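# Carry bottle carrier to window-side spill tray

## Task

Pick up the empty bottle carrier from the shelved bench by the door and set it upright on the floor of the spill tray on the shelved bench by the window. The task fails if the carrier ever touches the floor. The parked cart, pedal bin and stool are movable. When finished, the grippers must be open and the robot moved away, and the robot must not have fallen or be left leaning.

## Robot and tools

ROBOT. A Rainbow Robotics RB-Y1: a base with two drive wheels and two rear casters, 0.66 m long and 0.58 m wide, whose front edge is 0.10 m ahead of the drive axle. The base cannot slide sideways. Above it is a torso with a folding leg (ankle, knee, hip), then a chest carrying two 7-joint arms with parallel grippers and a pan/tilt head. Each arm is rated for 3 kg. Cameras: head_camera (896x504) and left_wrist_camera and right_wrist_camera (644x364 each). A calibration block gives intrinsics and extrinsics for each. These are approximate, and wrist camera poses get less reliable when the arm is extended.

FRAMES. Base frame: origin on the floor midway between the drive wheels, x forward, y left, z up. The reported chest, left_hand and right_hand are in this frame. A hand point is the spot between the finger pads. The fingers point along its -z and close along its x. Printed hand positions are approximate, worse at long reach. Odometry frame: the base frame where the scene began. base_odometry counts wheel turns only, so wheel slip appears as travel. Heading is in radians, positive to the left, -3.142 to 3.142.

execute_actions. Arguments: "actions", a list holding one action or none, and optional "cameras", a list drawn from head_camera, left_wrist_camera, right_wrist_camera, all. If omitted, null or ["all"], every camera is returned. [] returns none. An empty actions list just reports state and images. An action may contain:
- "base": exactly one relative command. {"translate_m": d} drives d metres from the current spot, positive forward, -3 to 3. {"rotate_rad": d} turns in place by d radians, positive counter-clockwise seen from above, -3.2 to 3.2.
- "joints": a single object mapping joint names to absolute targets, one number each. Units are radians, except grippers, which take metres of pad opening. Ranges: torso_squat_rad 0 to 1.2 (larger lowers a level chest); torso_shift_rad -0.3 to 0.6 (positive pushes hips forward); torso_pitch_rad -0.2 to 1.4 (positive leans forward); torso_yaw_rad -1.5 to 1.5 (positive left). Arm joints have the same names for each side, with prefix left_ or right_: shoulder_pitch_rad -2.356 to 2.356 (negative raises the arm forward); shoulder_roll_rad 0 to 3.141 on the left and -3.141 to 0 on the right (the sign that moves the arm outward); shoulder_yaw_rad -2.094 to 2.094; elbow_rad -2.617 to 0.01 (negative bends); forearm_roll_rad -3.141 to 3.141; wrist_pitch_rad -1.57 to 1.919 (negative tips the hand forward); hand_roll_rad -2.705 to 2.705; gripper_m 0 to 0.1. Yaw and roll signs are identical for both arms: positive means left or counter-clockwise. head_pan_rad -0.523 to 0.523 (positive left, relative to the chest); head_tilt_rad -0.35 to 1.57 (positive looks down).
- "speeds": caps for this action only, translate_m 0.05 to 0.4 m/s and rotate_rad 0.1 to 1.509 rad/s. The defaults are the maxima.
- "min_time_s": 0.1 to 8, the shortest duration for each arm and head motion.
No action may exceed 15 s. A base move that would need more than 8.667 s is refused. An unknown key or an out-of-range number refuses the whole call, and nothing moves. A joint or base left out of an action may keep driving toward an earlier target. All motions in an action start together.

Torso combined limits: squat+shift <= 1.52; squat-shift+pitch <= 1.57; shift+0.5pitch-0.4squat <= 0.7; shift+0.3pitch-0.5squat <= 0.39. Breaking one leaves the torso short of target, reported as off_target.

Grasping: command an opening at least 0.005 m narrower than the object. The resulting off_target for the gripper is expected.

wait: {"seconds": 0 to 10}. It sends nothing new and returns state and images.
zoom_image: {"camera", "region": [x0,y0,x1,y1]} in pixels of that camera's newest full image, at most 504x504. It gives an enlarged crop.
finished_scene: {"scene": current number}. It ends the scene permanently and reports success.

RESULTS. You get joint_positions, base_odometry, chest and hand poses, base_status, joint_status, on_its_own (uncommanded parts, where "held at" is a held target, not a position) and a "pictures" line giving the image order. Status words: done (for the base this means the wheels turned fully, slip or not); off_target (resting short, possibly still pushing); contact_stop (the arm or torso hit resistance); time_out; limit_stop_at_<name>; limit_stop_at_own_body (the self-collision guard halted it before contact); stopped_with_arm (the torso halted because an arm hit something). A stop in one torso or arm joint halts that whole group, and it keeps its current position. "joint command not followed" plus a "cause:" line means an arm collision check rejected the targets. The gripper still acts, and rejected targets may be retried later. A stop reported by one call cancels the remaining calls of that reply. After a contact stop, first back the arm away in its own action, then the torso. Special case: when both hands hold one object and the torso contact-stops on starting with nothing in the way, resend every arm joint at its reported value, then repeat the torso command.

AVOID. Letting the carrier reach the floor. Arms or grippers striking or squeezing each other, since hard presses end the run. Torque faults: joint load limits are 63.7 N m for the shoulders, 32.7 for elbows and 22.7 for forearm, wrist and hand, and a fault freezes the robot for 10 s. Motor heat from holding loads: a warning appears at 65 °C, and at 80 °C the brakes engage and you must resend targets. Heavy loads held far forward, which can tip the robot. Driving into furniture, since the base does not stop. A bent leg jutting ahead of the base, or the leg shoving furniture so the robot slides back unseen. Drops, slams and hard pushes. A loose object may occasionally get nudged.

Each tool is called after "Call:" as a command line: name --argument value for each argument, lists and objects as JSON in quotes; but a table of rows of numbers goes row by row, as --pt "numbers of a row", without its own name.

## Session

Call:
execute_actions --actions '[{"joints":{"head_tilt_rad":0.3}}]' --cameras '["head_camera"]'

Call:
execute_actions --actions '[{"base":{"rotate_rad":1.2}}]' --cameras '["head_camera"]'

Call:
execute_actions --actions '[{"base":{"rotate_rad":1.2}}]' --cameras '["head_camera"]'

Call:
execute_actions --actions '[{"base":{"rotate_rad":1.2}}]' --cameras '["head_camera"]'

Call:
execute_actions --actions '[{"base":{"rotate_rad":1.2}}]' --cameras '["head_camera"]'

Scene clock: 0.60 s.
base_odometry: x=+0.000 y=+0.000 heading=+0.000 (m, m, rad; odometry frame)
base_status: not commanded
joint_positions: torso_squat_rad=+0.350 torso_shift_rad=-0.001 torso_pitch_rad=+0.000 torso_yaw_rad=+0.000 left_shoulder_pitch_rad=+0.001 left_shoulder_roll_rad=+0.038 left_shoulder_yaw_rad=-0.032 left_elbow_rad=-0.137 left_forearm_roll_rad=+0.044 left_wrist_pitch_rad=+0.041 left_hand_roll_rad=+0.033 left_gripper_m=+0.101 right_shoulder_pitch_rad=-0.045 right_shoulder_roll_rad=-0.024 right_shoulder_yaw_rad=-0.021 right_elbow_rad=-0.238 right_forearm_roll_rad=-0.038 right_wrist_pitch_rad=-0.051 right_hand_roll_rad=+0.004 right_gripper_m=+0.100 head_pan_rad=+0.000 head_tilt_rad=+0.300
joint_status: all done
chest: x=-0.2285 y=-0.0006 z=+1.2474 quat_wxyz=(+1.000, +0.001, +0.000, +0.000) (m; base frame)
left_hand: x=-0.1717 y=+0.2474 z=+0.5649 quat_wxyz=(+0.998, +0.016, -0.048, +0.022) (m; base frame)
right_hand: x=-0.0697 y=-0.2390 z=+0.5804 quat_wxyz=(+0.986, -0.010, -0.165, -0.018) (m; base frame)
pictures: head_camera
camera_calibration (this result's frames):
head_camera: T_world_to_cam=[[0.0225515, -0.999217, 0.0325132, -0.0443152], [-0.241787, -0.0370072, -0.969623, 1.40777], [0.970067, 0.0140052, -0.242432, 0.493247], [0, 0, 0, 1]] pos_world=[-0.137104, 0.000909052, 1.48603]
Images, in order (width x height): head_camera 896x504.

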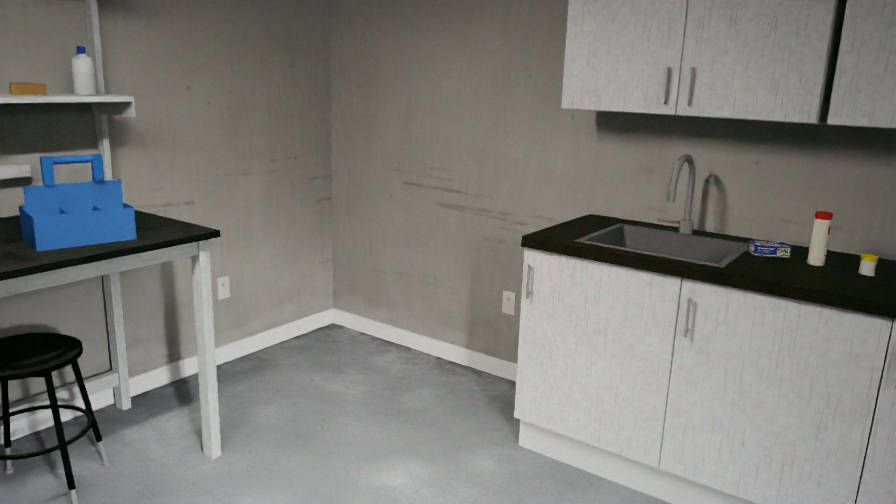

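Scene clock: 4.27 s.
base_odometry: x=+0.000 y=+0.000 heading=+1.199 (m, m, rad; odometry frame)
base_status: done
joint_positions: torso_squat_rad=+0.350 torso_shift_rad=-0.001 torso_pitch_rad=+0.000 torso_yaw_rad=+0.000 left_shoulder_pitch_rad=+0.001 left_shoulder_roll_rad=+0.038 left_shoulder_yaw_rad=-0.032 left_elbow_rad=-0.137 left_forearm_roll_rad=+0.044 left_wrist_pitch_rad=+0.041 left_hand_roll_rad=+0.033 left_gripper_m=+0.101 right_shoulder_pitch_rad=-0.045 right_shoulder_roll_rad=-0.024 right_shoulder_yaw_rad=-0.021 right_elbow_rad=-0.238 right_forearm_roll_rad=-0.038 right_wrist_pitch_rad=-0.051 right_hand_roll_rad=+0.004 right_gripper_m=+0.100 head_pan_rad=+0.000 head_tilt_rad=+0.300
joint_status: not commanded
chest: x=-0.2285 y=-0.0006 z=+1.2474 quat_wxyz=(+1.000, +0.001, +0.000, +0.000) (m; base frame)
left_hand: x=-0.1717 y=+0.2474 z=+0.5649 quat_wxyz=(+0.998, +0.016, -0.048, +0.022) (m; base frame)
right_hand: x=-0.0697 y=-0.2390 z=+0.5804 quat_wxyz=(+0.986, -0.010, -0.165, -0.018) (m; base frame)
pictures: head_camera
camera_calibration (this result's frames):
head_camera: T_world_to_cam=[[0.0225516, -0.999217, 0.0325133, -0.044317], [-0.241787, -0.0370073, -0.969623, 1.40777], [0.970067, 0.0140053, -0.242432, 0.493247], [0, 0, 0, 1]] pos_world=[-0.137103, 0.00090746, 1.48603]
Images, in order (width x height): head_camera 896x504.

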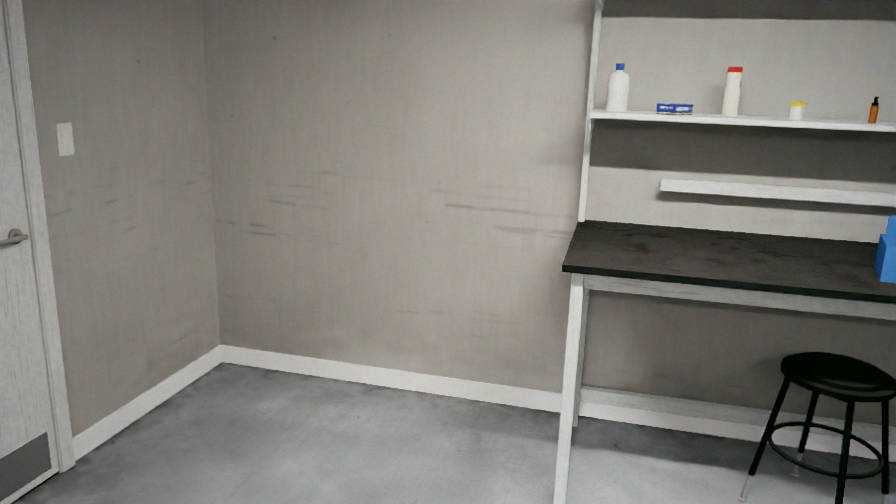

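Scene clock: 7.93 s.
base_odometry: x=+0.000 y=+0.000 heading=+2.399 (m, m, rad; odometry frame)
base_status: done
joint_positions: torso_squat_rad=+0.350 torso_shift_rad=-0.001 torso_pitch_rad=+0.000 torso_yaw_rad=+0.000 left_shoulder_pitch_rad=+0.001 left_shoulder_roll_rad=+0.038 left_shoulder_yaw_rad=-0.032 left_elbow_rad=-0.137 left_forearm_roll_rad=+0.044 left_wrist_pitch_rad=+0.041 left_hand_roll_rad=+0.033 left_gripper_m=+0.101 right_shoulder_pitch_rad=-0.045 right_shoulder_roll_rad=-0.024 right_shoulder_yaw_rad=-0.021 right_elbow_rad=-0.238 right_forearm_roll_rad=-0.038 right_wrist_pitch_rad=-0.051 right_hand_roll_rad=+0.004 right_gripper_m=+0.100 head_pan_rad=+0.000 head_tilt_rad=+0.300
joint_status: not commanded
chest: x=-0.2285 y=-0.0005 z=+1.2474 quat_wxyz=(+1.000, +0.001, +0.000, +0.000) (m; base frame)
left_hand: x=-0.1717 y=+0.2474 z=+0.5649 quat_wxyz=(+0.998, +0.016, -0.048, +0.022) (m; base frame)
right_hand: x=-0.0697 y=-0.2390 z=+0.5804 quat_wxyz=(+0.986, -0.010, -0.165, -0.018) (m; base frame)
pictures: head_camera
camera_calibration (this result's frames):
head_camera: T_world_to_cam=[[0.0225514, -0.999216, 0.0325364, -0.0443322], [-0.241787, -0.0370297, -0.969623, 1.40777], [0.970067, 0.0139995, -0.242432, 0.493247], [0, 0, 0, 1]] pos_world=[-0.137103, 0.000926655, 1.48603]
Images, in order (width x height): head_camera 896x504.

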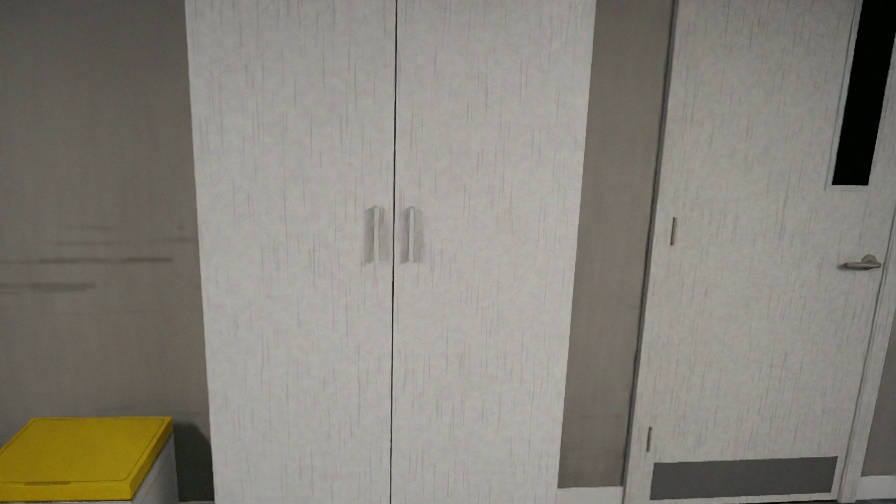

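Scene clock: 11.60 s.
base_odometry: x=+0.000 y=+0.000 heading=-2.685 (m, m, rad; odometry frame)
base_status: done
joint_positions: torso_squat_rad=+0.350 torso_shift_rad=-0.001 torso_pitch_rad=+0.000 torso_yaw_rad=+0.000 left_shoulder_pitch_rad=+0.001 left_shoulder_roll_rad=+0.038 left_shoulder_yaw_rad=-0.032 left_elbow_rad=-0.137 left_forearm_roll_rad=+0.044 left_wrist_pitch_rad=+0.041 left_hand_roll_rad=+0.033 left_gripper_m=+0.101 right_shoulder_pitch_rad=-0.045 right_shoulder_roll_rad=-0.024 right_shoulder_yaw_rad=-0.021 right_elbow_rad=-0.238 right_forearm_roll_rad=-0.038 right_wrist_pitch_rad=-0.051 right_hand_roll_rad=+0.004 right_gripper_m=+0.100 head_pan_rad=+0.000 head_tilt_rad=+0.300
joint_status: not commanded
chest: x=-0.2285 y=-0.0005 z=+1.2474 quat_wxyz=(+1.000, +0.001, +0.000, +0.000) (m; base frame)
left_hand: x=-0.1717 y=+0.2474 z=+0.5649 quat_wxyz=(+0.998, +0.016, -0.048, +0.022) (m; base frame)
right_hand: x=-0.0697 y=-0.2390 z=+0.5804 quat_wxyz=(+0.986, -0.010, -0.165, -0.018) (m; base frame)
pictures: head_camera
camera_calibration (this result's frames):
head_camera: T_world_to_cam=[[0.0225513, -0.999216, 0.0325452, -0.0443397], [-0.241787, -0.0370382, -0.969622, 1.40777], [0.970067, 0.0139972, -0.242433, 0.493247], [0, 0, 0, 1]] pos_world=[-0.137103, 0.000932191, 1.48603]
Images, in order (width x height): head_camera 896x504.

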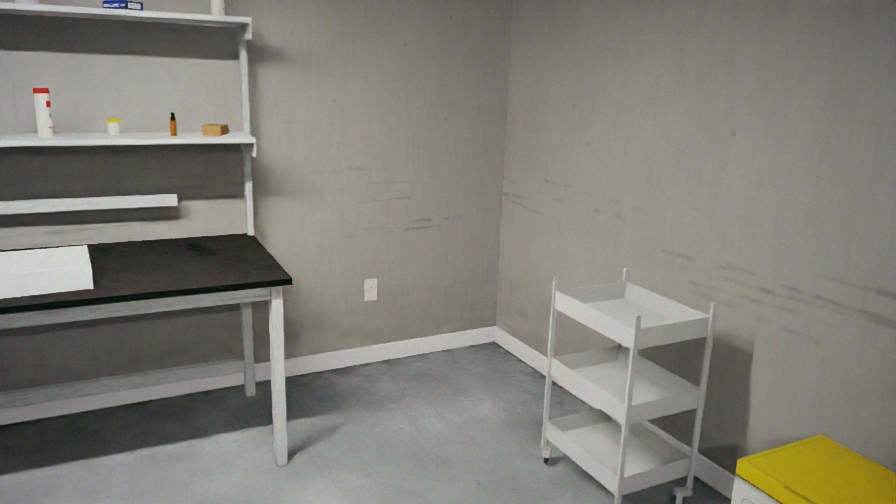

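Scene clock: 15.27 s.
base_odometry: x=+0.000 y=+0.000 heading=-1.485 (m, m, rad; odometry frame)
base_status: done
joint_positions: torso_squat_rad=+0.350 torso_shift_rad=-0.001 torso_pitch_rad=+0.000 torso_yaw_rad=+0.000 left_shoulder_pitch_rad=+0.001 left_shoulder_roll_rad=+0.038 left_shoulder_yaw_rad=-0.032 left_elbow_rad=-0.137 left_forearm_roll_rad=+0.044 left_wrist_pitch_rad=+0.041 left_hand_roll_rad=+0.033 left_gripper_m=+0.101 right_shoulder_pitch_rad=-0.045 right_shoulder_roll_rad=-0.024 right_shoulder_yaw_rad=-0.021 right_elbow_rad=-0.238 right_forearm_roll_rad=-0.038 right_wrist_pitch_rad=-0.051 right_hand_roll_rad=+0.004 right_gripper_m=+0.100 head_pan_rad=+0.000 head_tilt_rad=+0.300
joint_status: not commanded
chest: x=-0.2285 y=-0.0005 z=+1.2474 quat_wxyz=(+1.000, +0.001, +0.000, +0.000) (m; base frame)
left_hand: x=-0.1717 y=+0.2474 z=+0.5649 quat_wxyz=(+0.998, +0.016, -0.048, +0.022) (m; base frame)
right_hand: x=-0.0697 y=-0.2390 z=+0.5804 quat_wxyz=(+0.986, -0.010, -0.165, -0.018) (m; base frame)
pictures: head_camera
camera_calibration (this result's frames):
head_camera: T_world_to_cam=[[0.0225515, -0.999216, 0.0325499, -0.0443441], [-0.241787, -0.0370428, -0.969622, 1.40777], [0.970067, 0.0139963, -0.242433, 0.493247], [0, 0, 0, 1]] pos_world=[-0.137103, 0.000934678, 1.48603]
Images, in order (width x height): head_camera 896x504.

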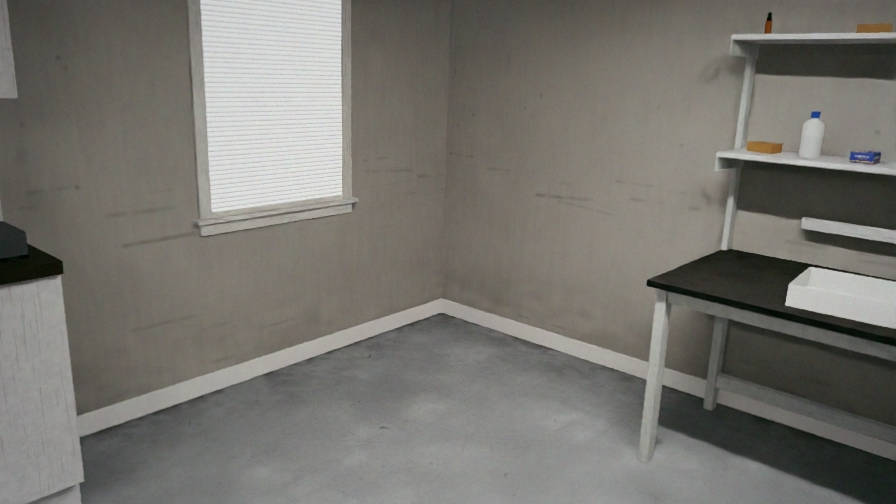

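Call:
execute_actions --actions '[{"base":{"rotate_rad":1.71},"joints":{"left_shoulder_pitch_rad":-0.9,"left_elbow_rad":-1.3,"left_wrist_pitch_rad":0.58,"left_shoulder_yaw_rad":0.04,"left_forearm_roll_rad":0.023,"left_hand_roll_rad":0.11,"torso_yaw_rad":0.27,"head_pan_rad":-0.2,"torso_squat_rad":0.5}}]' --cameras '[]'

Call:
execute_actions --actions '[{"base":{"translate_m":1.48}}]' --cameras '[]'

Call:
execute_actions --actions '[{"base":{"rotate_rad":0.475},"joints":{"head_tilt_rad":0.4}}]' --cameras '["head_camera"]'

Scene clock: 21.47 s.
base_odometry: x=+0.000 y=+0.000 heading=+0.224 (m, m, rad; odometry frame)
base_status: done
joint_positions: torso_squat_rad=+0.500 torso_shift_rad=-0.001 torso_pitch_rad=+0.000 torso_yaw_rad=+0.270 left_shoulder_pitch_rad=-0.900 left_shoulder_roll_rad=+0.038 left_shoulder_yaw_rad=+0.040 left_elbow_rad=-1.300 left_forearm_roll_rad=+0.023 left_wrist_pitch_rad=+0.580 left_hand_roll_rad=+0.110 left_gripper_m=+0.101 right_shoulder_pitch_rad=-0.045 right_shoulder_roll_rad=-0.024 right_shoulder_yaw_rad=-0.021 right_elbow_rad=-0.238 right_forearm_roll_rad=-0.038 right_wrist_pitch_rad=-0.051 right_hand_roll_rad=+0.004 right_gripper_m=+0.100 head_pan_rad=-0.200 head_tilt_rad=+0.300
joint_status: all done
chest: x=-0.2285 y=-0.0005 z=+1.2042 quat_wxyz=(+0.991, +0.001, +0.000, +0.135) (m; base frame)
left_hand: x=+0.4010 y=+0.2503 z=+1.2350 quat_wxyz=(+0.710, +0.011, -0.704, +0.018) (m; base frame)
right_hand: x=-0.0116 y=-0.1880 z=+0.5373 quat_wxyz=(+0.979, +0.012, -0.165, +0.115) (m; base frame)
pictures: none
No camera images: the call's "cameras" was empty. Leave "cameras" out to get every camera's image.

Scene clock: 26.80 s.
base_odometry: x=+1.443 y=+0.329 heading=+0.225 (m, m, rad; odometry frame)
base_status: done
joint_positions: torso_squat_rad=+0.500 torso_shift_rad=-0.001 torso_pitch_rad=+0.000 torso_yaw_rad=+0.270 left_shoulder_pitch_rad=-0.900 left_shoulder_roll_rad=+0.038 left_shoulder_yaw_rad=+0.040 left_elbow_rad=-1.300 left_forearm_roll_rad=+0.023 left_wrist_pitch_rad=+0.580 left_hand_roll_rad=+0.110 left_gripper_m=+0.101 right_shoulder_pitch_rad=-0.045 right_shoulder_roll_rad=-0.024 right_shoulder_yaw_rad=-0.021 right_elbow_rad=-0.238 right_forearm_roll_rad=-0.038 right_wrist_pitch_rad=-0.051 right_hand_roll_rad=+0.004 right_gripper_m=+0.100 head_pan_rad=-0.200 head_tilt_rad=+0.300
joint_status: not commanded
chest: x=-0.2284 y=-0.0005 z=+1.2042 quat_wxyz=(+0.991, +0.001, +0.000, +0.135) (m; base frame)
left_hand: x=+0.4011 y=+0.2504 z=+1.2347 quat_wxyz=(+0.710, +0.011, -0.704, +0.018) (m; base frame)
right_hand: x=-0.0115 y=-0.1880 z=+0.5373 quat_wxyz=(+0.979, +0.012, -0.165, +0.115) (m; base frame)
pictures: none
No camera images: the call's "cameras" was empty. Leave "cameras" out to get every camera's image.

Scene clock: 29.07 s.
base_odometry: x=+1.443 y=+0.329 heading=+0.699 (m, m, rad; odometry frame)
base_status: done
joint_positions: torso_squat_rad=+0.500 torso_shift_rad=-0.001 torso_pitch_rad=+0.000 torso_yaw_rad=+0.270 left_shoulder_pitch_rad=-0.900 left_shoulder_roll_rad=+0.038 left_shoulder_yaw_rad=+0.040 left_elbow_rad=-1.300 left_forearm_roll_rad=+0.023 left_wrist_pitch_rad=+0.580 left_hand_roll_rad=+0.110 left_gripper_m=+0.101 right_shoulder_pitch_rad=-0.045 right_shoulder_roll_rad=-0.024 right_shoulder_yaw_rad=-0.021 right_elbow_rad=-0.238 right_forearm_roll_rad=-0.038 right_wrist_pitch_rad=-0.051 right_hand_roll_rad=+0.004 right_gripper_m=+0.100 head_pan_rad=-0.200 head_tilt_rad=+0.400
joint_status: all done
chest: x=-0.2284 y=-0.0005 z=+1.2042 quat_wxyz=(+0.991, +0.001, +0.000, +0.135) (m; base frame)
left_hand: x=+0.4011 y=+0.2503 z=+1.2347 quat_wxyz=(+0.710, +0.011, -0.704, +0.018) (m; base frame)
right_hand: x=-0.0115 y=-0.1880 z=+0.5373 quat_wxyz=(+0.979, +0.012, -0.165, +0.115) (m; base frame)
pictures: head_camera
camera_calibration (this result's frames):
head_camera: T_world_to_cam=[[0.0961575, -0.994912, 0.0300741, -0.0183414], [-0.333891, -0.0607043, -0.940655, 1.30632], [0.937694, 0.0804096, -0.338029, 0.610561], [0, 0, 0, 1]] pos_world=[-0.134588, 0.0119563, 1.43574]
Images, in order (width x height): head_camera 896x504.

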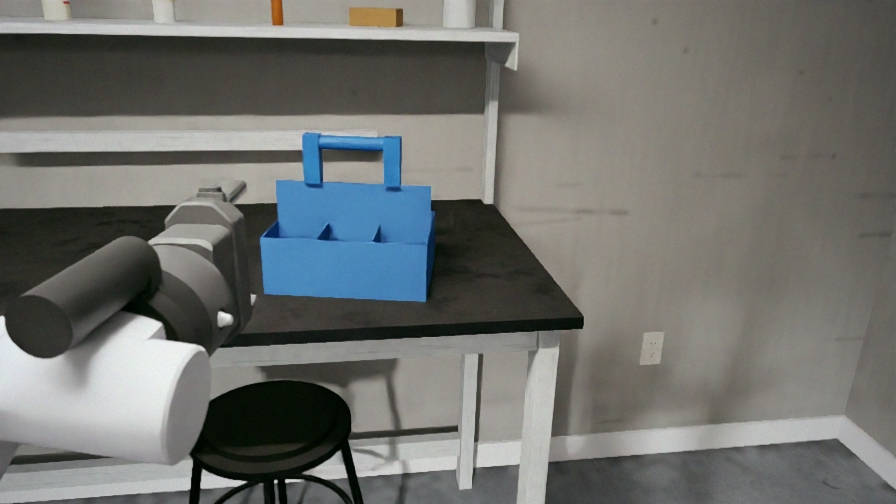

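Call:
execute_actions --actions '[{"base":{"rotate_rad":0.045},"joints":{"torso_squat_rad":0.58,"left_gripper_m":0.08}}]' --cameras '[]'

Call:
execute_actions --actions '[{"base":{"translate_m":0.55}}]'

Scene clock: 30.57 s.
base_odometry: x=+1.443 y=+0.329 heading=+0.744 (m, m, rad; odometry frame)
base_status: done
joint_positions: torso_squat_rad=+0.580 torso_shift_rad=-0.001 torso_pitch_rad=+0.000 torso_yaw_rad=+0.270 left_shoulder_pitch_rad=-0.900 left_shoulder_roll_rad=+0.038 left_shoulder_yaw_rad=+0.040 left_elbow_rad=-1.300 left_forearm_roll_rad=+0.023 left_wrist_pitch_rad=+0.580 left_hand_roll_rad=+0.110 left_gripper_m=+0.080 right_shoulder_pitch_rad=-0.045 right_shoulder_roll_rad=-0.024 right_shoulder_yaw_rad=-0.021 right_elbow_rad=-0.238 right_forearm_roll_rad=-0.038 right_wrist_pitch_rad=-0.051 right_hand_roll_rad=+0.004 right_gripper_m=+0.100 head_pan_rad=-0.200 head_tilt_rad=+0.400
joint_status: all done
chest: x=-0.2285 y=-0.0005 z=+1.1755 quat_wxyz=(+0.991, +0.001, +0.000, +0.135) (m; base frame)
left_hand: x=+0.4010 y=+0.2504 z=+1.2060 quat_wxyz=(+0.710, +0.011, -0.704, +0.018) (m; base frame)
right_hand: x=-0.0115 y=-0.1880 z=+0.5086 quat_wxyz=(+0.979, +0.012, -0.165, +0.115) (m; base frame)
pictures: none
No camera images: the call's "cameras" was empty. Leave "cameras" out to get every camera's image.

Scene clock: 33.47 s.
base_odometry: x=+1.847 y=+0.702 heading=+0.744 (m, m, rad; odometry frame)
base_status: done
joint_positions: torso_squat_rad=+0.580 torso_shift_rad=-0.001 torso_pitch_rad=+0.000 torso_yaw_rad=+0.270 left_shoulder_pitch_rad=-0.900 left_shoulder_roll_rad=+0.038 left_shoulder_yaw_rad=+0.040 left_elbow_rad=-1.300 left_forearm_roll_rad=+0.023 left_wrist_pitch_rad=+0.580 left_hand_roll_rad=+0.110 left_gripper_m=+0.080 right_shoulder_pitch_rad=-0.045 right_shoulder_roll_rad=-0.024 right_shoulder_yaw_rad=-0.021 right_elbow_rad=-0.238 right_forearm_roll_rad=-0.038 right_wrist_pitch_rad=-0.051 right_hand_roll_rad=+0.004 right_gripper_m=+0.100 head_pan_rad=-0.200 head_tilt_rad=+0.400
joint_status: not commanded
chest: x=-0.2284 y=-0.0005 z=+1.1755 quat_wxyz=(+0.991, +0.001, +0.000, +0.135) (m; base frame)
left_hand: x=+0.4012 y=+0.2504 z=+1.2058 quat_wxyz=(+0.710, +0.011, -0.704, +0.018) (m; base frame)
right_hand: x=-0.0115 y=-0.1880 z=+0.5085 quat_wxyz=(+0.979, +0.012, -0.165, +0.115) (m; base frame)
pictures: head_camera, left_wrist_camera, right_wrist_camera
camera_calibration (this result's frames):
head_camera: T_world_to_cam=[[0.0961708, -0.994911, 0.0300629, -0.0174623], [-0.333946, -0.060703, -0.940636, 1.27923], [0.937673, 0.0804223, -0.338084, 0.600845], [0, 0, 0, 1]] pos_world=[-0.134523, 0.0119584, 1.40695]
left_wrist_camera: T_world_to_cam=[[0.0111051, 0.0226598, 0.999682, -1.21883], [-0.629977, -0.776224, 0.0245929, 0.442612], [0.776534, -0.63005, 0.00565512, -0.0725743], [0, 0, 0, 1]] pos_world=[0.348727, 0.325459, 1.20796]
right_wrist_camera: T_world_to_cam=[[-0.904338, -0.23614, -0.355543, 0.128113], [-0.416625, 0.669339, 0.61515, -0.161694], [0.0927175, 0.704431, -0.70369, 0.584312], [0, 0, 0, 1]] pos_world=[-0.00568402, -0.273127, 0.55619]
Images, in order (width x height): head_camera 896x504, left_wrist_camera 644x364, right_wrist_camera 644x364.

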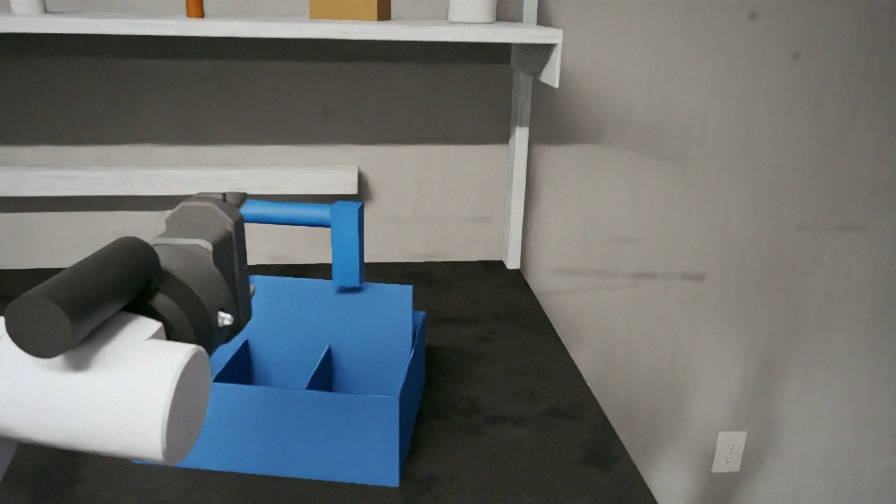

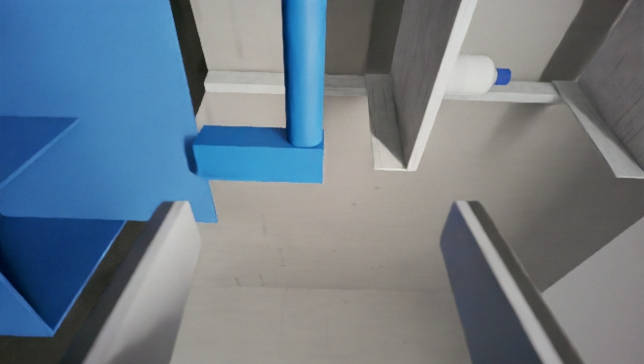

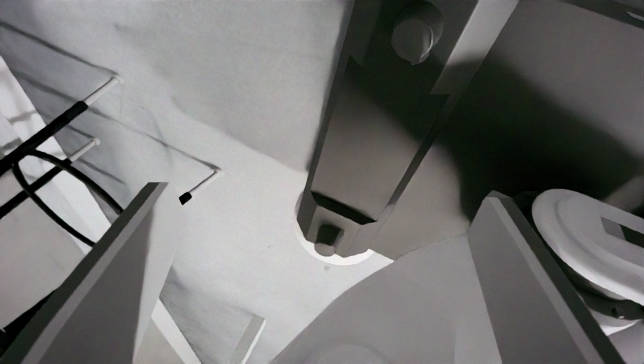

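Call:
execute_actions --actions '[{"base":{"translate_m":0.17}}]' --cameras '["left_wrist_camera"]'

Call:
execute_actions --actions '[{"joints":{"left_gripper_m":0.0}}]' --cameras '[]'

Call:
execute_actions --actions '[{"joints":{"torso_squat_rad":0.4}}]' --cameras '["head_camera"]'

Scene clock: 35.33 s.
base_odometry: x=+1.972 y=+0.817 heading=+0.745 (m, m, rad; odometry frame)
base_status: done
joint_positions: torso_squat_rad=+0.580 torso_shift_rad=-0.001 torso_pitch_rad=+0.000 torso_yaw_rad=+0.270 left_shoulder_pitch_rad=-0.900 left_shoulder_roll_rad=+0.038 left_shoulder_yaw_rad=+0.040 left_elbow_rad=-1.300 left_forearm_roll_rad=+0.023 left_wrist_pitch_rad=+0.580 left_hand_roll_rad=+0.110 left_gripper_m=+0.080 right_shoulder_pitch_rad=-0.045 right_shoulder_roll_rad=-0.024 right_shoulder_yaw_rad=-0.021 right_elbow_rad=-0.238 right_forearm_roll_rad=-0.038 right_wrist_pitch_rad=-0.051 right_hand_roll_rad=+0.004 right_gripper_m=+0.100 head_pan_rad=-0.200 head_tilt_rad=+0.400
joint_status: not commanded
chest: x=-0.2283 y=-0.0005 z=+1.1755 quat_wxyz=(+0.991, +0.001, +0.000, +0.135) (m; base frame)
left_hand: x=+0.4012 y=+0.2504 z=+1.2058 quat_wxyz=(+0.710, +0.011, -0.704, +0.018) (m; base frame)
right_hand: x=-0.0115 y=-0.1880 z=+0.5085 quat_wxyz=(+0.979, +0.012, -0.165, +0.115) (m; base frame)
pictures: left_wrist_camera
camera_calibration (this result's frames):
left_wrist_camera: T_world_to_cam=[[0.0112001, 0.0226607, 0.99968, -1.21881], [-0.629973, -0.776226, 0.0246535, 0.442562], [0.776537, -0.630048, 0.00558181, -0.0725131], [0, 0, 0, 1]] pos_world=[0.348762, 0.32546, 1.20791]
Images, in order (width x height): left_wrist_camera 644x364.

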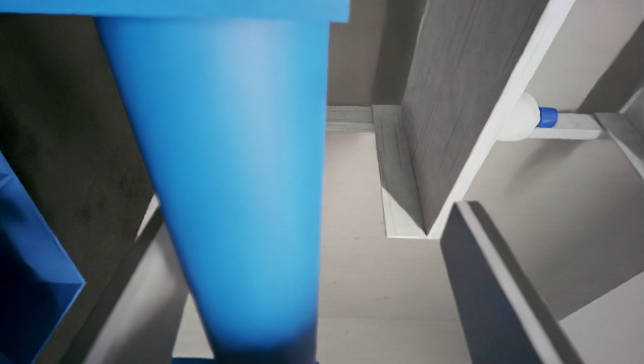

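Scene clock: 36.60 s.
base_odometry: x=+1.972 y=+0.817 heading=+0.745 (m, m, rad; odometry frame)
base_status: not commanded
joint_positions: torso_squat_rad=+0.580 torso_shift_rad=-0.001 torso_pitch_rad=+0.000 torso_yaw_rad=+0.270 left_shoulder_pitch_rad=-0.899 left_shoulder_roll_rad=+0.038 left_shoulder_yaw_rad=+0.040 left_elbow_rad=-1.300 left_forearm_roll_rad=+0.023 left_wrist_pitch_rad=+0.580 left_hand_roll_rad=+0.110 left_gripper_m=+0.026 right_shoulder_pitch_rad=-0.045 right_shoulder_roll_rad=-0.024 right_shoulder_yaw_rad=-0.021 right_elbow_rad=-0.238 right_forearm_roll_rad=-0.038 right_wrist_pitch_rad=-0.051 right_hand_roll_rad=+0.004 right_gripper_m=+0.100 head_pan_rad=-0.200 head_tilt_rad=+0.400
joint_status: left_gripper_m off_target (ended at +0.026, target +0.000)
chest: x=-0.2283 y=-0.0005 z=+1.1755 quat_wxyz=(+0.991, +0.001, +0.000, +0.135) (m; base frame)
left_hand: x=+0.4012 y=+0.2505 z=+1.2055 quat_wxyz=(+0.711, +0.011, -0.703, +0.018) (m; base frame)
right_hand: x=-0.0115 y=-0.1880 z=+0.5085 quat_wxyz=(+0.979, +0.012, -0.165, +0.115) (m; base frame)
pictures: none
No camera images: the call's "cameras" was empty. Leave "cameras" out to get every camera's image.

Scene clock: 38.00 s.
base_odometry: x=+1.972 y=+0.817 heading=+0.745 (m, m, rad; odometry frame)
base_status: not commanded
joint_positions: torso_squat_rad=+0.400 torso_shift_rad=-0.001 torso_pitch_rad=+0.000 torso_yaw_rad=+0.270 left_shoulder_pitch_rad=-0.899 left_shoulder_roll_rad=+0.038 left_shoulder_yaw_rad=+0.040 left_elbow_rad=-1.300 left_forearm_roll_rad=+0.023 left_wrist_pitch_rad=+0.580 left_hand_roll_rad=+0.110 left_gripper_m=+0.026 right_shoulder_pitch_rad=-0.045 right_shoulder_roll_rad=-0.024 right_shoulder_yaw_rad=-0.021 right_elbow_rad=-0.238 right_forearm_roll_rad=-0.038 right_wrist_pitch_rad=-0.051 right_hand_roll_rad=+0.004 right_gripper_m=+0.100 head_pan_rad=-0.200 head_tilt_rad=+0.400
joint_status: all done
chest: x=-0.2283 y=-0.0005 z=+1.2347 quat_wxyz=(+0.991, +0.001, +0.000, +0.135) (m; base frame)
left_hand: x=+0.4012 y=+0.2505 z=+1.2644 quat_wxyz=(+0.711, +0.011, -0.703, +0.018) (m; base frame)
right_hand: x=-0.0116 y=-0.1880 z=+0.5677 quat_wxyz=(+0.979, +0.012, -0.165, +0.115) (m; base frame)
pictures: head_camera
camera_calibration (this result's frames):
head_camera: T_world_to_cam=[[0.0961785, -0.994911, 0.0300426, -0.0192351], [-0.33415, -0.060704, -0.940563, 1.3348], [0.9376, 0.0804232, -0.338288, 0.621052], [0, 0, 0, 1]] pos_world=[-0.134425, 0.0119434, 1.46613]
Images, in order (width x height): head_camera 896x504.

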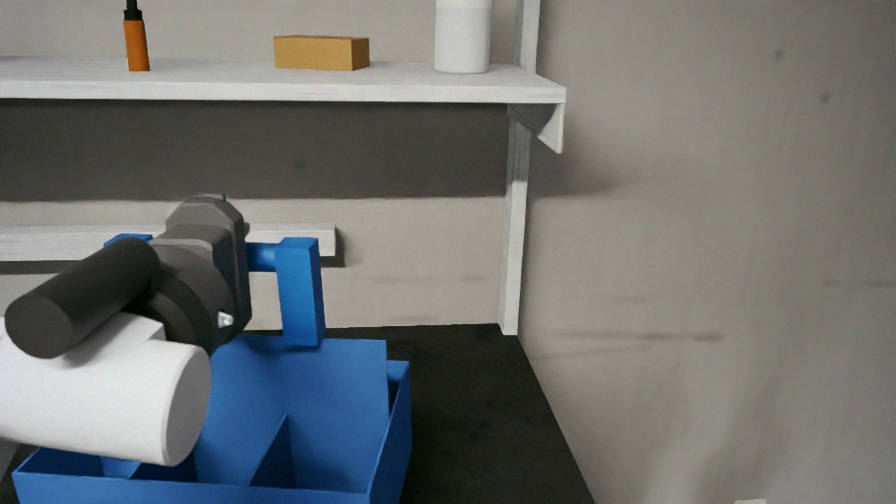

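Call:
execute_actions --actions '[{"base":{"translate_m":-0.6}}]' --cameras '[]'

Call:
execute_actions --actions '[{"base":{"rotate_rad":3.03}}]' --cameras '[]'

Call:
execute_actions --actions '[{"base":{"translate_m":2.61}}]' --cameras '[]'

Call:
execute_actions --actions '[{"base":{"rotate_rad":0.206},"joints":{"head_tilt_rad":0.5,"torso_squat_rad":0.0}}]' --cameras '["head_camera"]'

Scene clock: 41.63 s.
base_odometry: x=+1.531 y=+0.410 heading=+0.747 (m, m, rad; odometry frame)
base_status: done
joint_positions: torso_squat_rad=+0.400 torso_shift_rad=-0.001 torso_pitch_rad=+0.000 torso_yaw_rad=+0.270 left_shoulder_pitch_rad=-0.899 left_shoulder_roll_rad=+0.038 left_shoulder_yaw_rad=+0.040 left_elbow_rad=-1.300 left_forearm_roll_rad=+0.023 left_wrist_pitch_rad=+0.580 left_hand_roll_rad=+0.110 left_gripper_m=+0.026 right_shoulder_pitch_rad=-0.045 right_shoulder_roll_rad=-0.024 right_shoulder_yaw_rad=-0.021 right_elbow_rad=-0.238 right_forearm_roll_rad=-0.038 right_wrist_pitch_rad=-0.051 right_hand_roll_rad=+0.004 right_gripper_m=+0.100 head_pan_rad=-0.200 head_tilt_rad=+0.400
joint_status: not commanded
chest: x=-0.2284 y=-0.0005 z=+1.2347 quat_wxyz=(+0.991, +0.001, +0.000, +0.135) (m; base frame)
left_hand: x=+0.4011 y=+0.2505 z=+1.2645 quat_wxyz=(+0.711, +0.011, -0.703, +0.018) (m; base frame)
right_hand: x=-0.0116 y=-0.1880 z=+0.5677 quat_wxyz=(+0.979, +0.012, -0.165, +0.115) (m; base frame)
pictures: none
No camera images: the call's "cameras" was empty. Leave "cameras" out to get every camera's image.

Scene clock: 46.90 s.
base_odometry: x=+1.531 y=+0.410 heading=-2.507 (m, m, rad; odometry frame)
base_status: done
joint_positions: torso_squat_rad=+0.400 torso_shift_rad=-0.001 torso_pitch_rad=+0.000 torso_yaw_rad=+0.270 left_shoulder_pitch_rad=-0.899 left_shoulder_roll_rad=+0.038 left_shoulder_yaw_rad=+0.040 left_elbow_rad=-1.300 left_forearm_roll_rad=+0.023 left_wrist_pitch_rad=+0.580 left_hand_roll_rad=+0.110 left_gripper_m=+0.026 right_shoulder_pitch_rad=-0.045 right_shoulder_roll_rad=-0.024 right_shoulder_yaw_rad=-0.021 right_elbow_rad=-0.238 right_forearm_roll_rad=-0.038 right_wrist_pitch_rad=-0.051 right_hand_roll_rad=+0.004 right_gripper_m=+0.100 head_pan_rad=-0.200 head_tilt_rad=+0.400
joint_status: not commanded
chest: x=-0.2285 y=-0.0005 z=+1.2347 quat_wxyz=(+0.991, +0.001, +0.000, +0.135) (m; base frame)
left_hand: x=+0.4010 y=+0.2505 z=+1.2645 quat_wxyz=(+0.711, +0.011, -0.703, +0.018) (m; base frame)
right_hand: x=-0.0116 y=-0.1880 z=+0.5677 quat_wxyz=(+0.979, +0.012, -0.165, +0.115) (m; base frame)
pictures: none
No camera images: the call's "cameras" was empty. Leave "cameras" out to get every camera's image.

Scene clock: 54.97 s.
base_odometry: x=-0.570 y=-1.138 heading=-2.506 (m, m, rad; odometry frame)
base_status: done
joint_positions: torso_squat_rad=+0.400 torso_shift_rad=-0.001 torso_pitch_rad=+0.000 torso_yaw_rad=+0.270 left_shoulder_pitch_rad=-0.899 left_shoulder_roll_rad=+0.038 left_shoulder_yaw_rad=+0.040 left_elbow_rad=-1.300 left_forearm_roll_rad=+0.023 left_wrist_pitch_rad=+0.580 left_hand_roll_rad=+0.110 left_gripper_m=+0.026 right_shoulder_pitch_rad=-0.045 right_shoulder_roll_rad=-0.024 right_shoulder_yaw_rad=-0.021 right_elbow_rad=-0.238 right_forearm_roll_rad=-0.038 right_wrist_pitch_rad=-0.051 right_hand_roll_rad=+0.004 right_gripper_m=+0.100 head_pan_rad=-0.200 head_tilt_rad=+0.400
joint_status: not commanded
chest: x=-0.2284 y=-0.0005 z=+1.2347 quat_wxyz=(+0.991, +0.001, +0.000, +0.135) (m; base frame)
left_hand: x=+0.4012 y=+0.2506 z=+1.2644 quat_wxyz=(+0.711, +0.011, -0.703, +0.018) (m; base frame)
right_hand: x=-0.0115 y=-0.1880 z=+0.5677 quat_wxyz=(+0.979, +0.012, -0.165, +0.115) (m; base frame)
pictures: none
No camera images: the call's "cameras" was empty. Leave "cameras" out to get every camera's image.

Scene clock: 57.10 s.
base_odometry: x=-0.570 y=-1.138 heading=-2.301 (m, m, rad; odometry frame)
base_status: done
joint_positions: torso_squat_rad=+0.000 torso_shift_rad=-0.001 torso_pitch_rad=+0.000 torso_yaw_rad=+0.270 left_shoulder_pitch_rad=-0.899 left_shoulder_roll_rad=+0.038 left_shoulder_yaw_rad=+0.040 left_elbow_rad=-1.300 left_forearm_roll_rad=+0.023 left_wrist_pitch_rad=+0.580 left_hand_roll_rad=+0.110 left_gripper_m=+0.026 right_shoulder_pitch_rad=-0.045 right_shoulder_roll_rad=-0.024 right_shoulder_yaw_rad=-0.021 right_elbow_rad=-0.238 right_forearm_roll_rad=-0.038 right_wrist_pitch_rad=-0.051 right_hand_roll_rad=+0.004 right_gripper_m=+0.100 head_pan_rad=-0.200 head_tilt_rad=+0.500
joint_status: all done
chest: x=-0.2283 y=-0.0005 z=+1.2899 quat_wxyz=(+0.991, +0.001, +0.000, +0.135) (m; base frame)
left_hand: x=+0.4012 y=+0.2505 z=+1.3196 quat_wxyz=(+0.711, +0.011, -0.703, +0.018) (m; base frame)
right_hand: x=-0.0116 y=-0.1880 z=+0.6229 quat_wxyz=(+0.979, +0.012, -0.165, +0.115) (m; base frame)
pictures: head_camera
camera_calibration (this result's frames):
head_camera: T_world_to_cam=[[0.0991623, -0.994697, 0.0272787, -0.0161547], [-0.426142, -0.0672233, -0.902155, 1.31053], [0.899205, 0.0778352, -0.430548, 0.769293], [0, 0, 0, 1]] pos_world=[-0.13168, 0.0121508, 1.51396]
Images, in order (width x height): head_camera 896x504.

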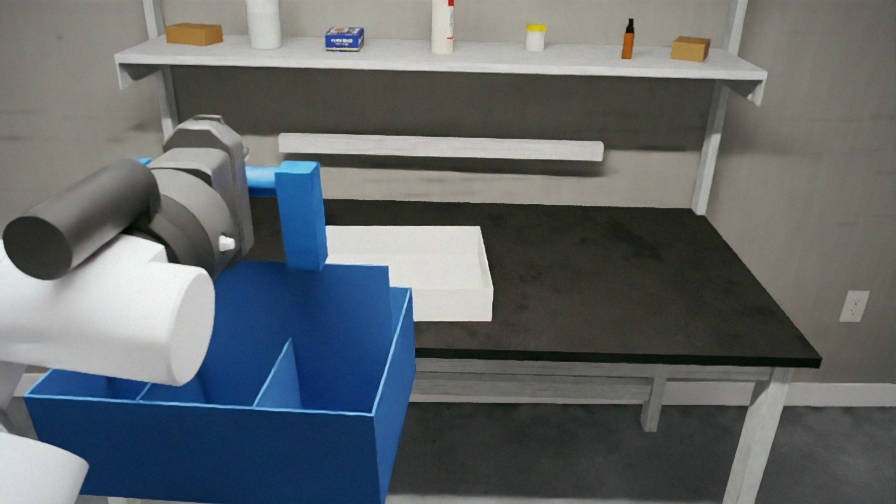

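Call:
execute_actions --actions '[{"base":{"translate_m":0.84},"joints":{"head_tilt_rad":0.8,"torso_squat_rad":0.6}}]' --cameras '["head_camera"]'

Call:
execute_actions --actions '[{"joints":{"torso_squat_rad":0.74}}]' --cameras '["head_camera"]'

Scene clock: 60.83 s.
base_odometry: x=-1.130 y=-1.765 heading=-2.300 (m, m, rad; odometry frame)
base_status: done
joint_positions: torso_squat_rad=+0.600 torso_shift_rad=-0.001 torso_pitch_rad=+0.000 torso_yaw_rad=+0.270 left_shoulder_pitch_rad=-0.899 left_shoulder_roll_rad=+0.038 left_shoulder_yaw_rad=+0.040 left_elbow_rad=-1.299 left_forearm_roll_rad=+0.023 left_wrist_pitch_rad=+0.580 left_hand_roll_rad=+0.110 left_gripper_m=+0.026 right_shoulder_pitch_rad=-0.045 right_shoulder_roll_rad=-0.024 right_shoulder_yaw_rad=-0.021 right_elbow_rad=-0.238 right_forearm_roll_rad=-0.038 right_wrist_pitch_rad=-0.051 right_hand_roll_rad=+0.004 right_gripper_m=+0.100 head_pan_rad=-0.200 head_tilt_rad=+0.800
joint_status: all done
chest: x=-0.2283 y=-0.0005 z=+1.1677 quat_wxyz=(+0.991, +0.001, +0.000, +0.135) (m; base frame)
left_hand: x=+0.4012 y=+0.2505 z=+1.1974 quat_wxyz=(+0.711, +0.011, -0.703, +0.018) (m; base frame)
right_hand: x=-0.0115 y=-0.1880 z=+0.5007 quat_wxyz=(+0.979, +0.012, -0.165, +0.115) (m; base frame)
pictures: head_camera
camera_calibration (this result's frames):
head_camera: T_world_to_cam=[[0.106249, -0.994188, 0.0173406, 0.00226911], [-0.672827, -0.0847237, -0.734933, 0.92053], [0.732131, 0.0664187, -0.677918, 1.02047], [0, 0, 0, 1]] pos_world=[-0.127999, 0.0124686, 1.36828]
Images, in order (width x height): head_camera 896x504.

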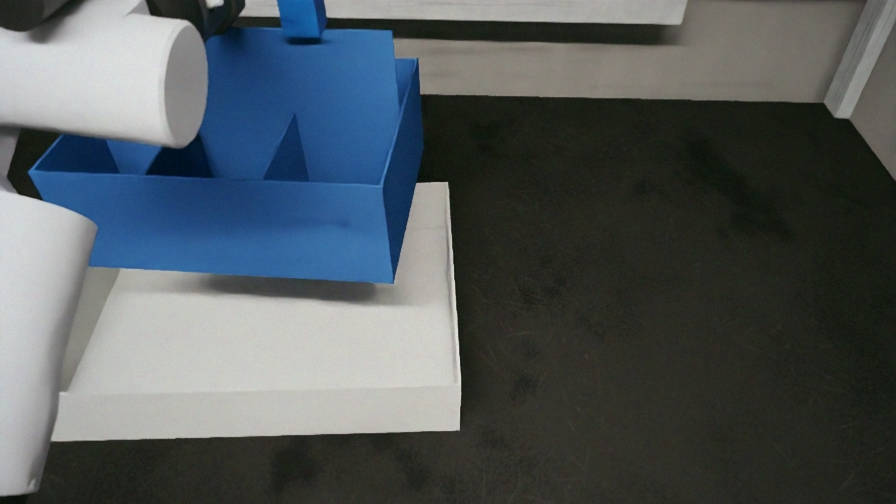

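Scene clock: 62.07 s.
base_odometry: x=-1.130 y=-1.765 heading=-2.300 (m, m, rad; odometry frame)
base_status: not commanded
joint_positions: torso_squat_rad=+0.740 torso_shift_rad=-0.001 torso_pitch_rad=+0.000 torso_yaw_rad=+0.270 left_shoulder_pitch_rad=-0.899 left_shoulder_roll_rad=+0.038 left_shoulder_yaw_rad=+0.040 left_elbow_rad=-1.300 left_forearm_roll_rad=+0.023 left_wrist_pitch_rad=+0.580 left_hand_roll_rad=+0.110 left_gripper_m=+0.026 right_shoulder_pitch_rad=-0.045 right_shoulder_roll_rad=-0.024 right_shoulder_yaw_rad=-0.021 right_elbow_rad=-0.238 right_forearm_roll_rad=-0.038 right_wrist_pitch_rad=-0.051 right_hand_roll_rad=+0.004 right_gripper_m=+0.100 head_pan_rad=-0.200 head_tilt_rad=+0.800
joint_status: all done
chest: x=-0.2284 y=-0.0005 z=+1.1069 quat_wxyz=(+0.991, +0.001, +0.000, +0.135) (m; base frame)
left_hand: x=+0.4011 y=+0.2506 z=+1.1367 quat_wxyz=(+0.711, +0.011, -0.703, +0.018) (m; base frame)
right_hand: x=-0.0114 y=-0.1880 z=+0.4399 quat_wxyz=(+0.979, +0.012, -0.165, +0.115) (m; base frame)
pictures: head_camera
camera_calibration (this result's frames):
head_camera: T_world_to_cam=[[0.106244, -0.994188, 0.0173681, 0.00331859], [-0.672638, -0.0847237, -0.735105, 0.875998], [0.732304, 0.0664182, -0.677731, 0.979148], [0, 0, 0, 1]] pos_world=[-0.128157, 0.0124839, 1.30749]
Images, in order (width x height): head_camera 896x504.

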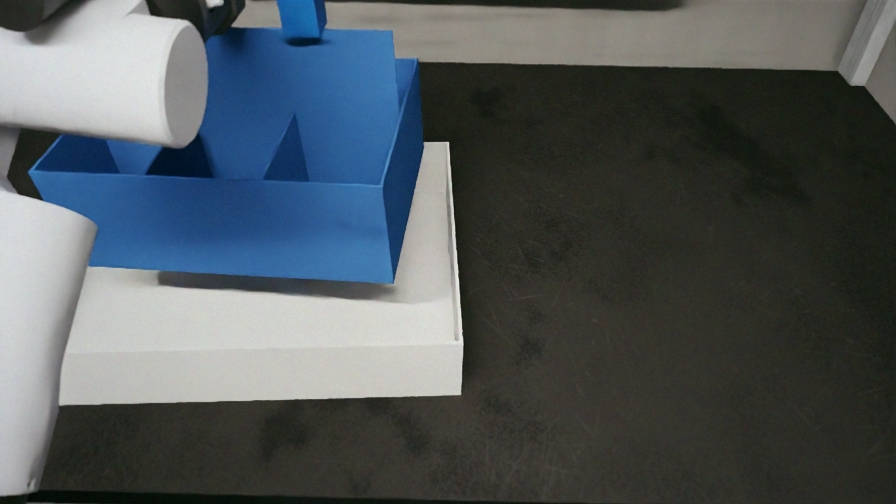

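Call:
execute_actions --actions '[{"base":{"translate_m":-0.045},"joints":{"torso_yaw_rad":0.235}}]' --cameras '[]'

Call:
execute_actions --actions '[{"joints":{"torso_squat_rad":0.85,"head_tilt_rad":0.65}}]' --cameras '["head_camera"]'

Scene clock: 63.50 s.
base_odometry: x=-1.100 y=-1.731 heading=-2.300 (m, m, rad; odometry frame)
base_status: done
joint_positions: torso_squat_rad=+0.740 torso_shift_rad=-0.001 torso_pitch_rad=+0.000 torso_yaw_rad=+0.235 left_shoulder_pitch_rad=-0.899 left_shoulder_roll_rad=+0.038 left_shoulder_yaw_rad=+0.040 left_elbow_rad=-1.300 left_forearm_roll_rad=+0.023 left_wrist_pitch_rad=+0.580 left_hand_roll_rad=+0.110 left_gripper_m=+0.026 right_shoulder_pitch_rad=-0.045 right_shoulder_roll_rad=-0.024 right_shoulder_yaw_rad=-0.021 right_elbow_rad=-0.238 right_forearm_roll_rad=-0.038 right_wrist_pitch_rad=-0.051 right_hand_roll_rad=+0.004 right_gripper_m=+0.100 head_pan_rad=-0.200 head_tilt_rad=+0.800
joint_status: all done
chest: x=-0.2284 y=-0.0005 z=+1.1069 quat_wxyz=(+0.993, +0.001, +0.000, +0.117) (m; base frame)
left_hand: x=+0.4095 y=+0.2284 z=+1.1366 quat_wxyz=(+0.711, -0.002, -0.703, +0.006) (m; base frame)
right_hand: x=-0.0182 y=-0.1955 z=+0.4399 quat_wxyz=(+0.981, +0.010, -0.165, +0.098) (m; base frame)
pictures: none
No camera images: the call's "cameras" was empty. Leave "cameras" out to get every camera's image.

Scene clock: 64.63 s.
base_odometry: x=-1.100 y=-1.731 heading=-2.300 (m, m, rad; odometry frame)
base_status: not commanded
joint_positions: torso_squat_rad=+0.850 torso_shift_rad=-0.001 torso_pitch_rad=+0.000 torso_yaw_rad=+0.235 left_shoulder_pitch_rad=-0.899 left_shoulder_roll_rad=+0.038 left_shoulder_yaw_rad=+0.040 left_elbow_rad=-1.299 left_forearm_roll_rad=+0.023 left_wrist_pitch_rad=+0.580 left_hand_roll_rad=+0.110 left_gripper_m=+0.026 right_shoulder_pitch_rad=-0.045 right_shoulder_roll_rad=-0.024 right_shoulder_yaw_rad=-0.021 right_elbow_rad=-0.238 right_forearm_roll_rad=-0.038 right_wrist_pitch_rad=-0.051 right_hand_roll_rad=+0.004 right_gripper_m=+0.100 head_pan_rad=-0.200 head_tilt_rad=+0.650
joint_status: all done
chest: x=-0.2284 y=-0.0005 z=+1.0519 quat_wxyz=(+0.993, +0.001, +0.000, +0.117) (m; base frame)
left_hand: x=+0.4095 y=+0.2284 z=+1.0817 quat_wxyz=(+0.711, -0.002, -0.703, +0.006) (m; base frame)
right_hand: x=-0.0182 y=-0.1954 z=+0.3850 quat_wxyz=(+0.981, +0.010, -0.166, +0.098) (m; base frame)
pictures: head_camera
camera_calibration (this result's frames):
head_camera: T_world_to_cam=[[0.0682752, -0.99741, 0.0226013, -0.0108746], [-0.557875, -0.0569497, -0.827969, 0.9756], [0.827112, 0.043921, -0.560319, 0.814521], [0, 0, 0, 1]] pos_world=[-0.128694, 0.00893915, 1.2644]
Images, in order (width x height): head_camera 896x504.

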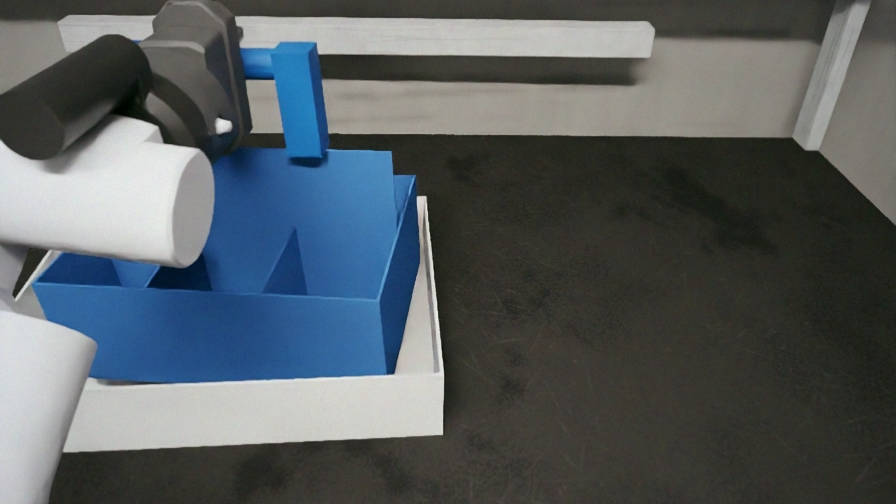

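Inside; opening the gripper lowers it the rest.

Call:
execute_actions --actions '[{"joints":{"torso_squat_rad":0.875}}]' --cameras '[]'

Call:
execute_actions --actions '[{"joints":{"left_gripper_m":0.08}}]' --cameras '["left_wrist_camera"]'

Call:
execute_actions --actions '[{"base":{"translate_m":-0.4},"joints":{"head_tilt_rad":0.4}}]' --cameras '["head_camera"]'

Scene clock: 65.43 s.
base_odometry: x=-1.100 y=-1.731 heading=-2.300 (m, m, rad; odometry frame)
base_status: not commanded
joint_positions: torso_squat_rad=+0.875 torso_shift_rad=-0.001 torso_pitch_rad=+0.000 torso_yaw_rad=+0.235 left_shoulder_pitch_rad=-0.899 left_shoulder_roll_rad=+0.038 left_shoulder_yaw_rad=+0.040 left_elbow_rad=-1.299 left_forearm_roll_rad=+0.023 left_wrist_pitch_rad=+0.580 left_hand_roll_rad=+0.110 left_gripper_m=+0.026 right_shoulder_pitch_rad=-0.045 right_shoulder_roll_rad=-0.024 right_shoulder_yaw_rad=-0.021 right_elbow_rad=-0.238 right_forearm_roll_rad=-0.038 right_wrist_pitch_rad=-0.051 right_hand_roll_rad=+0.004 right_gripper_m=+0.100 head_pan_rad=-0.200 head_tilt_rad=+0.650
joint_status: all done
chest: x=-0.2284 y=-0.0005 z=+1.0386 quat_wxyz=(+0.993, +0.001, +0.000, +0.117) (m; base frame)
left_hand: x=+0.4095 y=+0.2284 z=+1.0684 quat_wxyz=(+0.711, -0.002, -0.703, +0.006) (m; base frame)
right_hand: x=-0.0181 y=-0.1954 z=+0.3717 quat_wxyz=(+0.981, +0.010, -0.166, +0.098) (m; base frame)
pictures: none
No camera images: the call's "cameras" was empty. Leave "cameras" out to get every camera's image.

Scene clock: 66.70 s.
base_odometry: x=-1.100 y=-1.731 heading=-2.300 (m, m, rad; odometry frame)
base_status: not commanded
joint_positions: torso_squat_rad=+0.875 torso_shift_rad=-0.001 torso_pitch_rad=+0.000 torso_yaw_rad=+0.235 left_shoulder_pitch_rad=-0.899 left_shoulder_roll_rad=+0.038 left_shoulder_yaw_rad=+0.040 left_elbow_rad=-1.300 left_forearm_roll_rad=+0.023 left_wrist_pitch_rad=+0.580 left_hand_roll_rad=+0.110 left_gripper_m=+0.080 right_shoulder_pitch_rad=-0.045 right_shoulder_roll_rad=-0.024 right_shoulder_yaw_rad=-0.021 right_elbow_rad=-0.238 right_forearm_roll_rad=-0.038 right_wrist_pitch_rad=-0.051 right_hand_roll_rad=+0.004 right_gripper_m=+0.100 head_pan_rad=-0.200 head_tilt_rad=+0.650
joint_status: all done
chest: x=-0.2284 y=-0.0005 z=+1.0386 quat_wxyz=(+0.993, +0.001, +0.000, +0.117) (m; base frame)
left_hand: x=+0.4095 y=+0.2284 z=+1.0687 quat_wxyz=(+0.711, -0.002, -0.704, +0.006) (m; base frame)
right_hand: x=-0.0181 y=-0.1954 z=+0.3717 quat_wxyz=(+0.981, +0.010, -0.166, +0.098) (m; base frame)
pictures: left_wrist_camera
camera_calibration (this result's frames):
left_wrist_camera: T_world_to_cam=[[0.0124082, 0.0225382, 0.999669, -1.08185], [-0.656583, -0.753834, 0.0251454, 0.439346], [0.754152, -0.656678, 0.00544445, -0.0766961], [0, 0, 0, 1]] pos_world=[0.359732, 0.305213, 1.07087]
Images, in order (width x height): left_wrist_camera 644x364.

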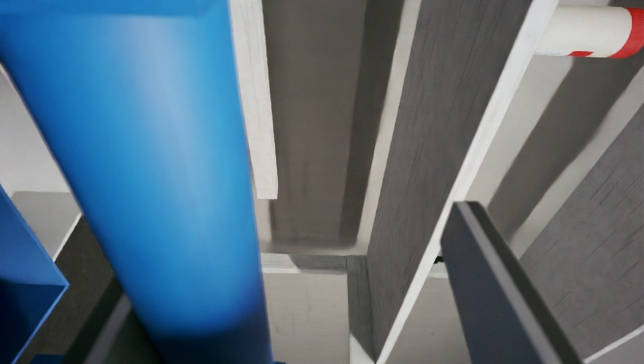

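Scene clock: 69.57 s.
base_odometry: x=-0.834 y=-1.433 heading=-2.299 (m, m, rad; odometry frame)
base_status: done
joint_positions: torso_squat_rad=+0.875 torso_shift_rad=-0.001 torso_pitch_rad=+0.000 torso_yaw_rad=+0.235 left_shoulder_pitch_rad=-0.900 left_shoulder_roll_rad=+0.038 left_shoulder_yaw_rad=+0.040 left_elbow_rad=-1.300 left_forearm_roll_rad=+0.023 left_wrist_pitch_rad=+0.580 left_hand_roll_rad=+0.110 left_gripper_m=+0.080 right_shoulder_pitch_rad=-0.045 right_shoulder_roll_rad=-0.024 right_shoulder_yaw_rad=-0.021 right_elbow_rad=-0.238 right_forearm_roll_rad=-0.038 right_wrist_pitch_rad=-0.051 right_hand_roll_rad=+0.004 right_gripper_m=+0.100 head_pan_rad=-0.200 head_tilt_rad=+0.400
joint_status: all done
chest: x=-0.2284 y=-0.0005 z=+1.0386 quat_wxyz=(+0.993, +0.001, +0.000, +0.117) (m; base frame)
left_hand: x=+0.4095 y=+0.2283 z=+1.0690 quat_wxyz=(+0.710, -0.002, -0.704, +0.006) (m; base frame)
right_hand: x=-0.0182 y=-0.1955 z=+0.3717 quat_wxyz=(+0.981, +0.010, -0.166, +0.098) (m; base frame)
pictures: head_camera
camera_calibration (this result's frames):
head_camera: T_world_to_cam=[[0.0613565, -0.997662, 0.0301061, -0.0212917], [-0.335704, -0.0490328, -0.94069, 1.15015], [0.939967, 0.0476107, -0.337928, 0.554976], [0, 0, 0, 1]] pos_world=[-0.134243, 0.00873026, 1.27012]
Images, in order (width x height): head_camera 896x504.

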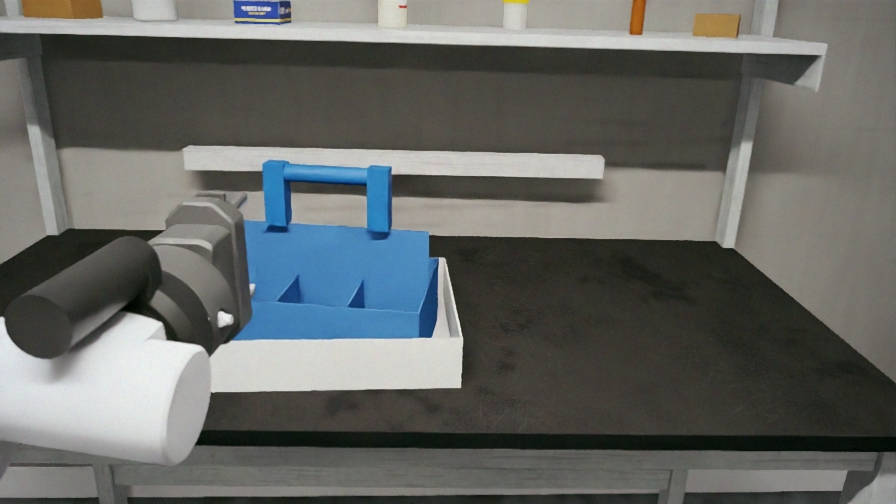

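Call:
finished_scene --scene 2

The scene is finished: the task was done.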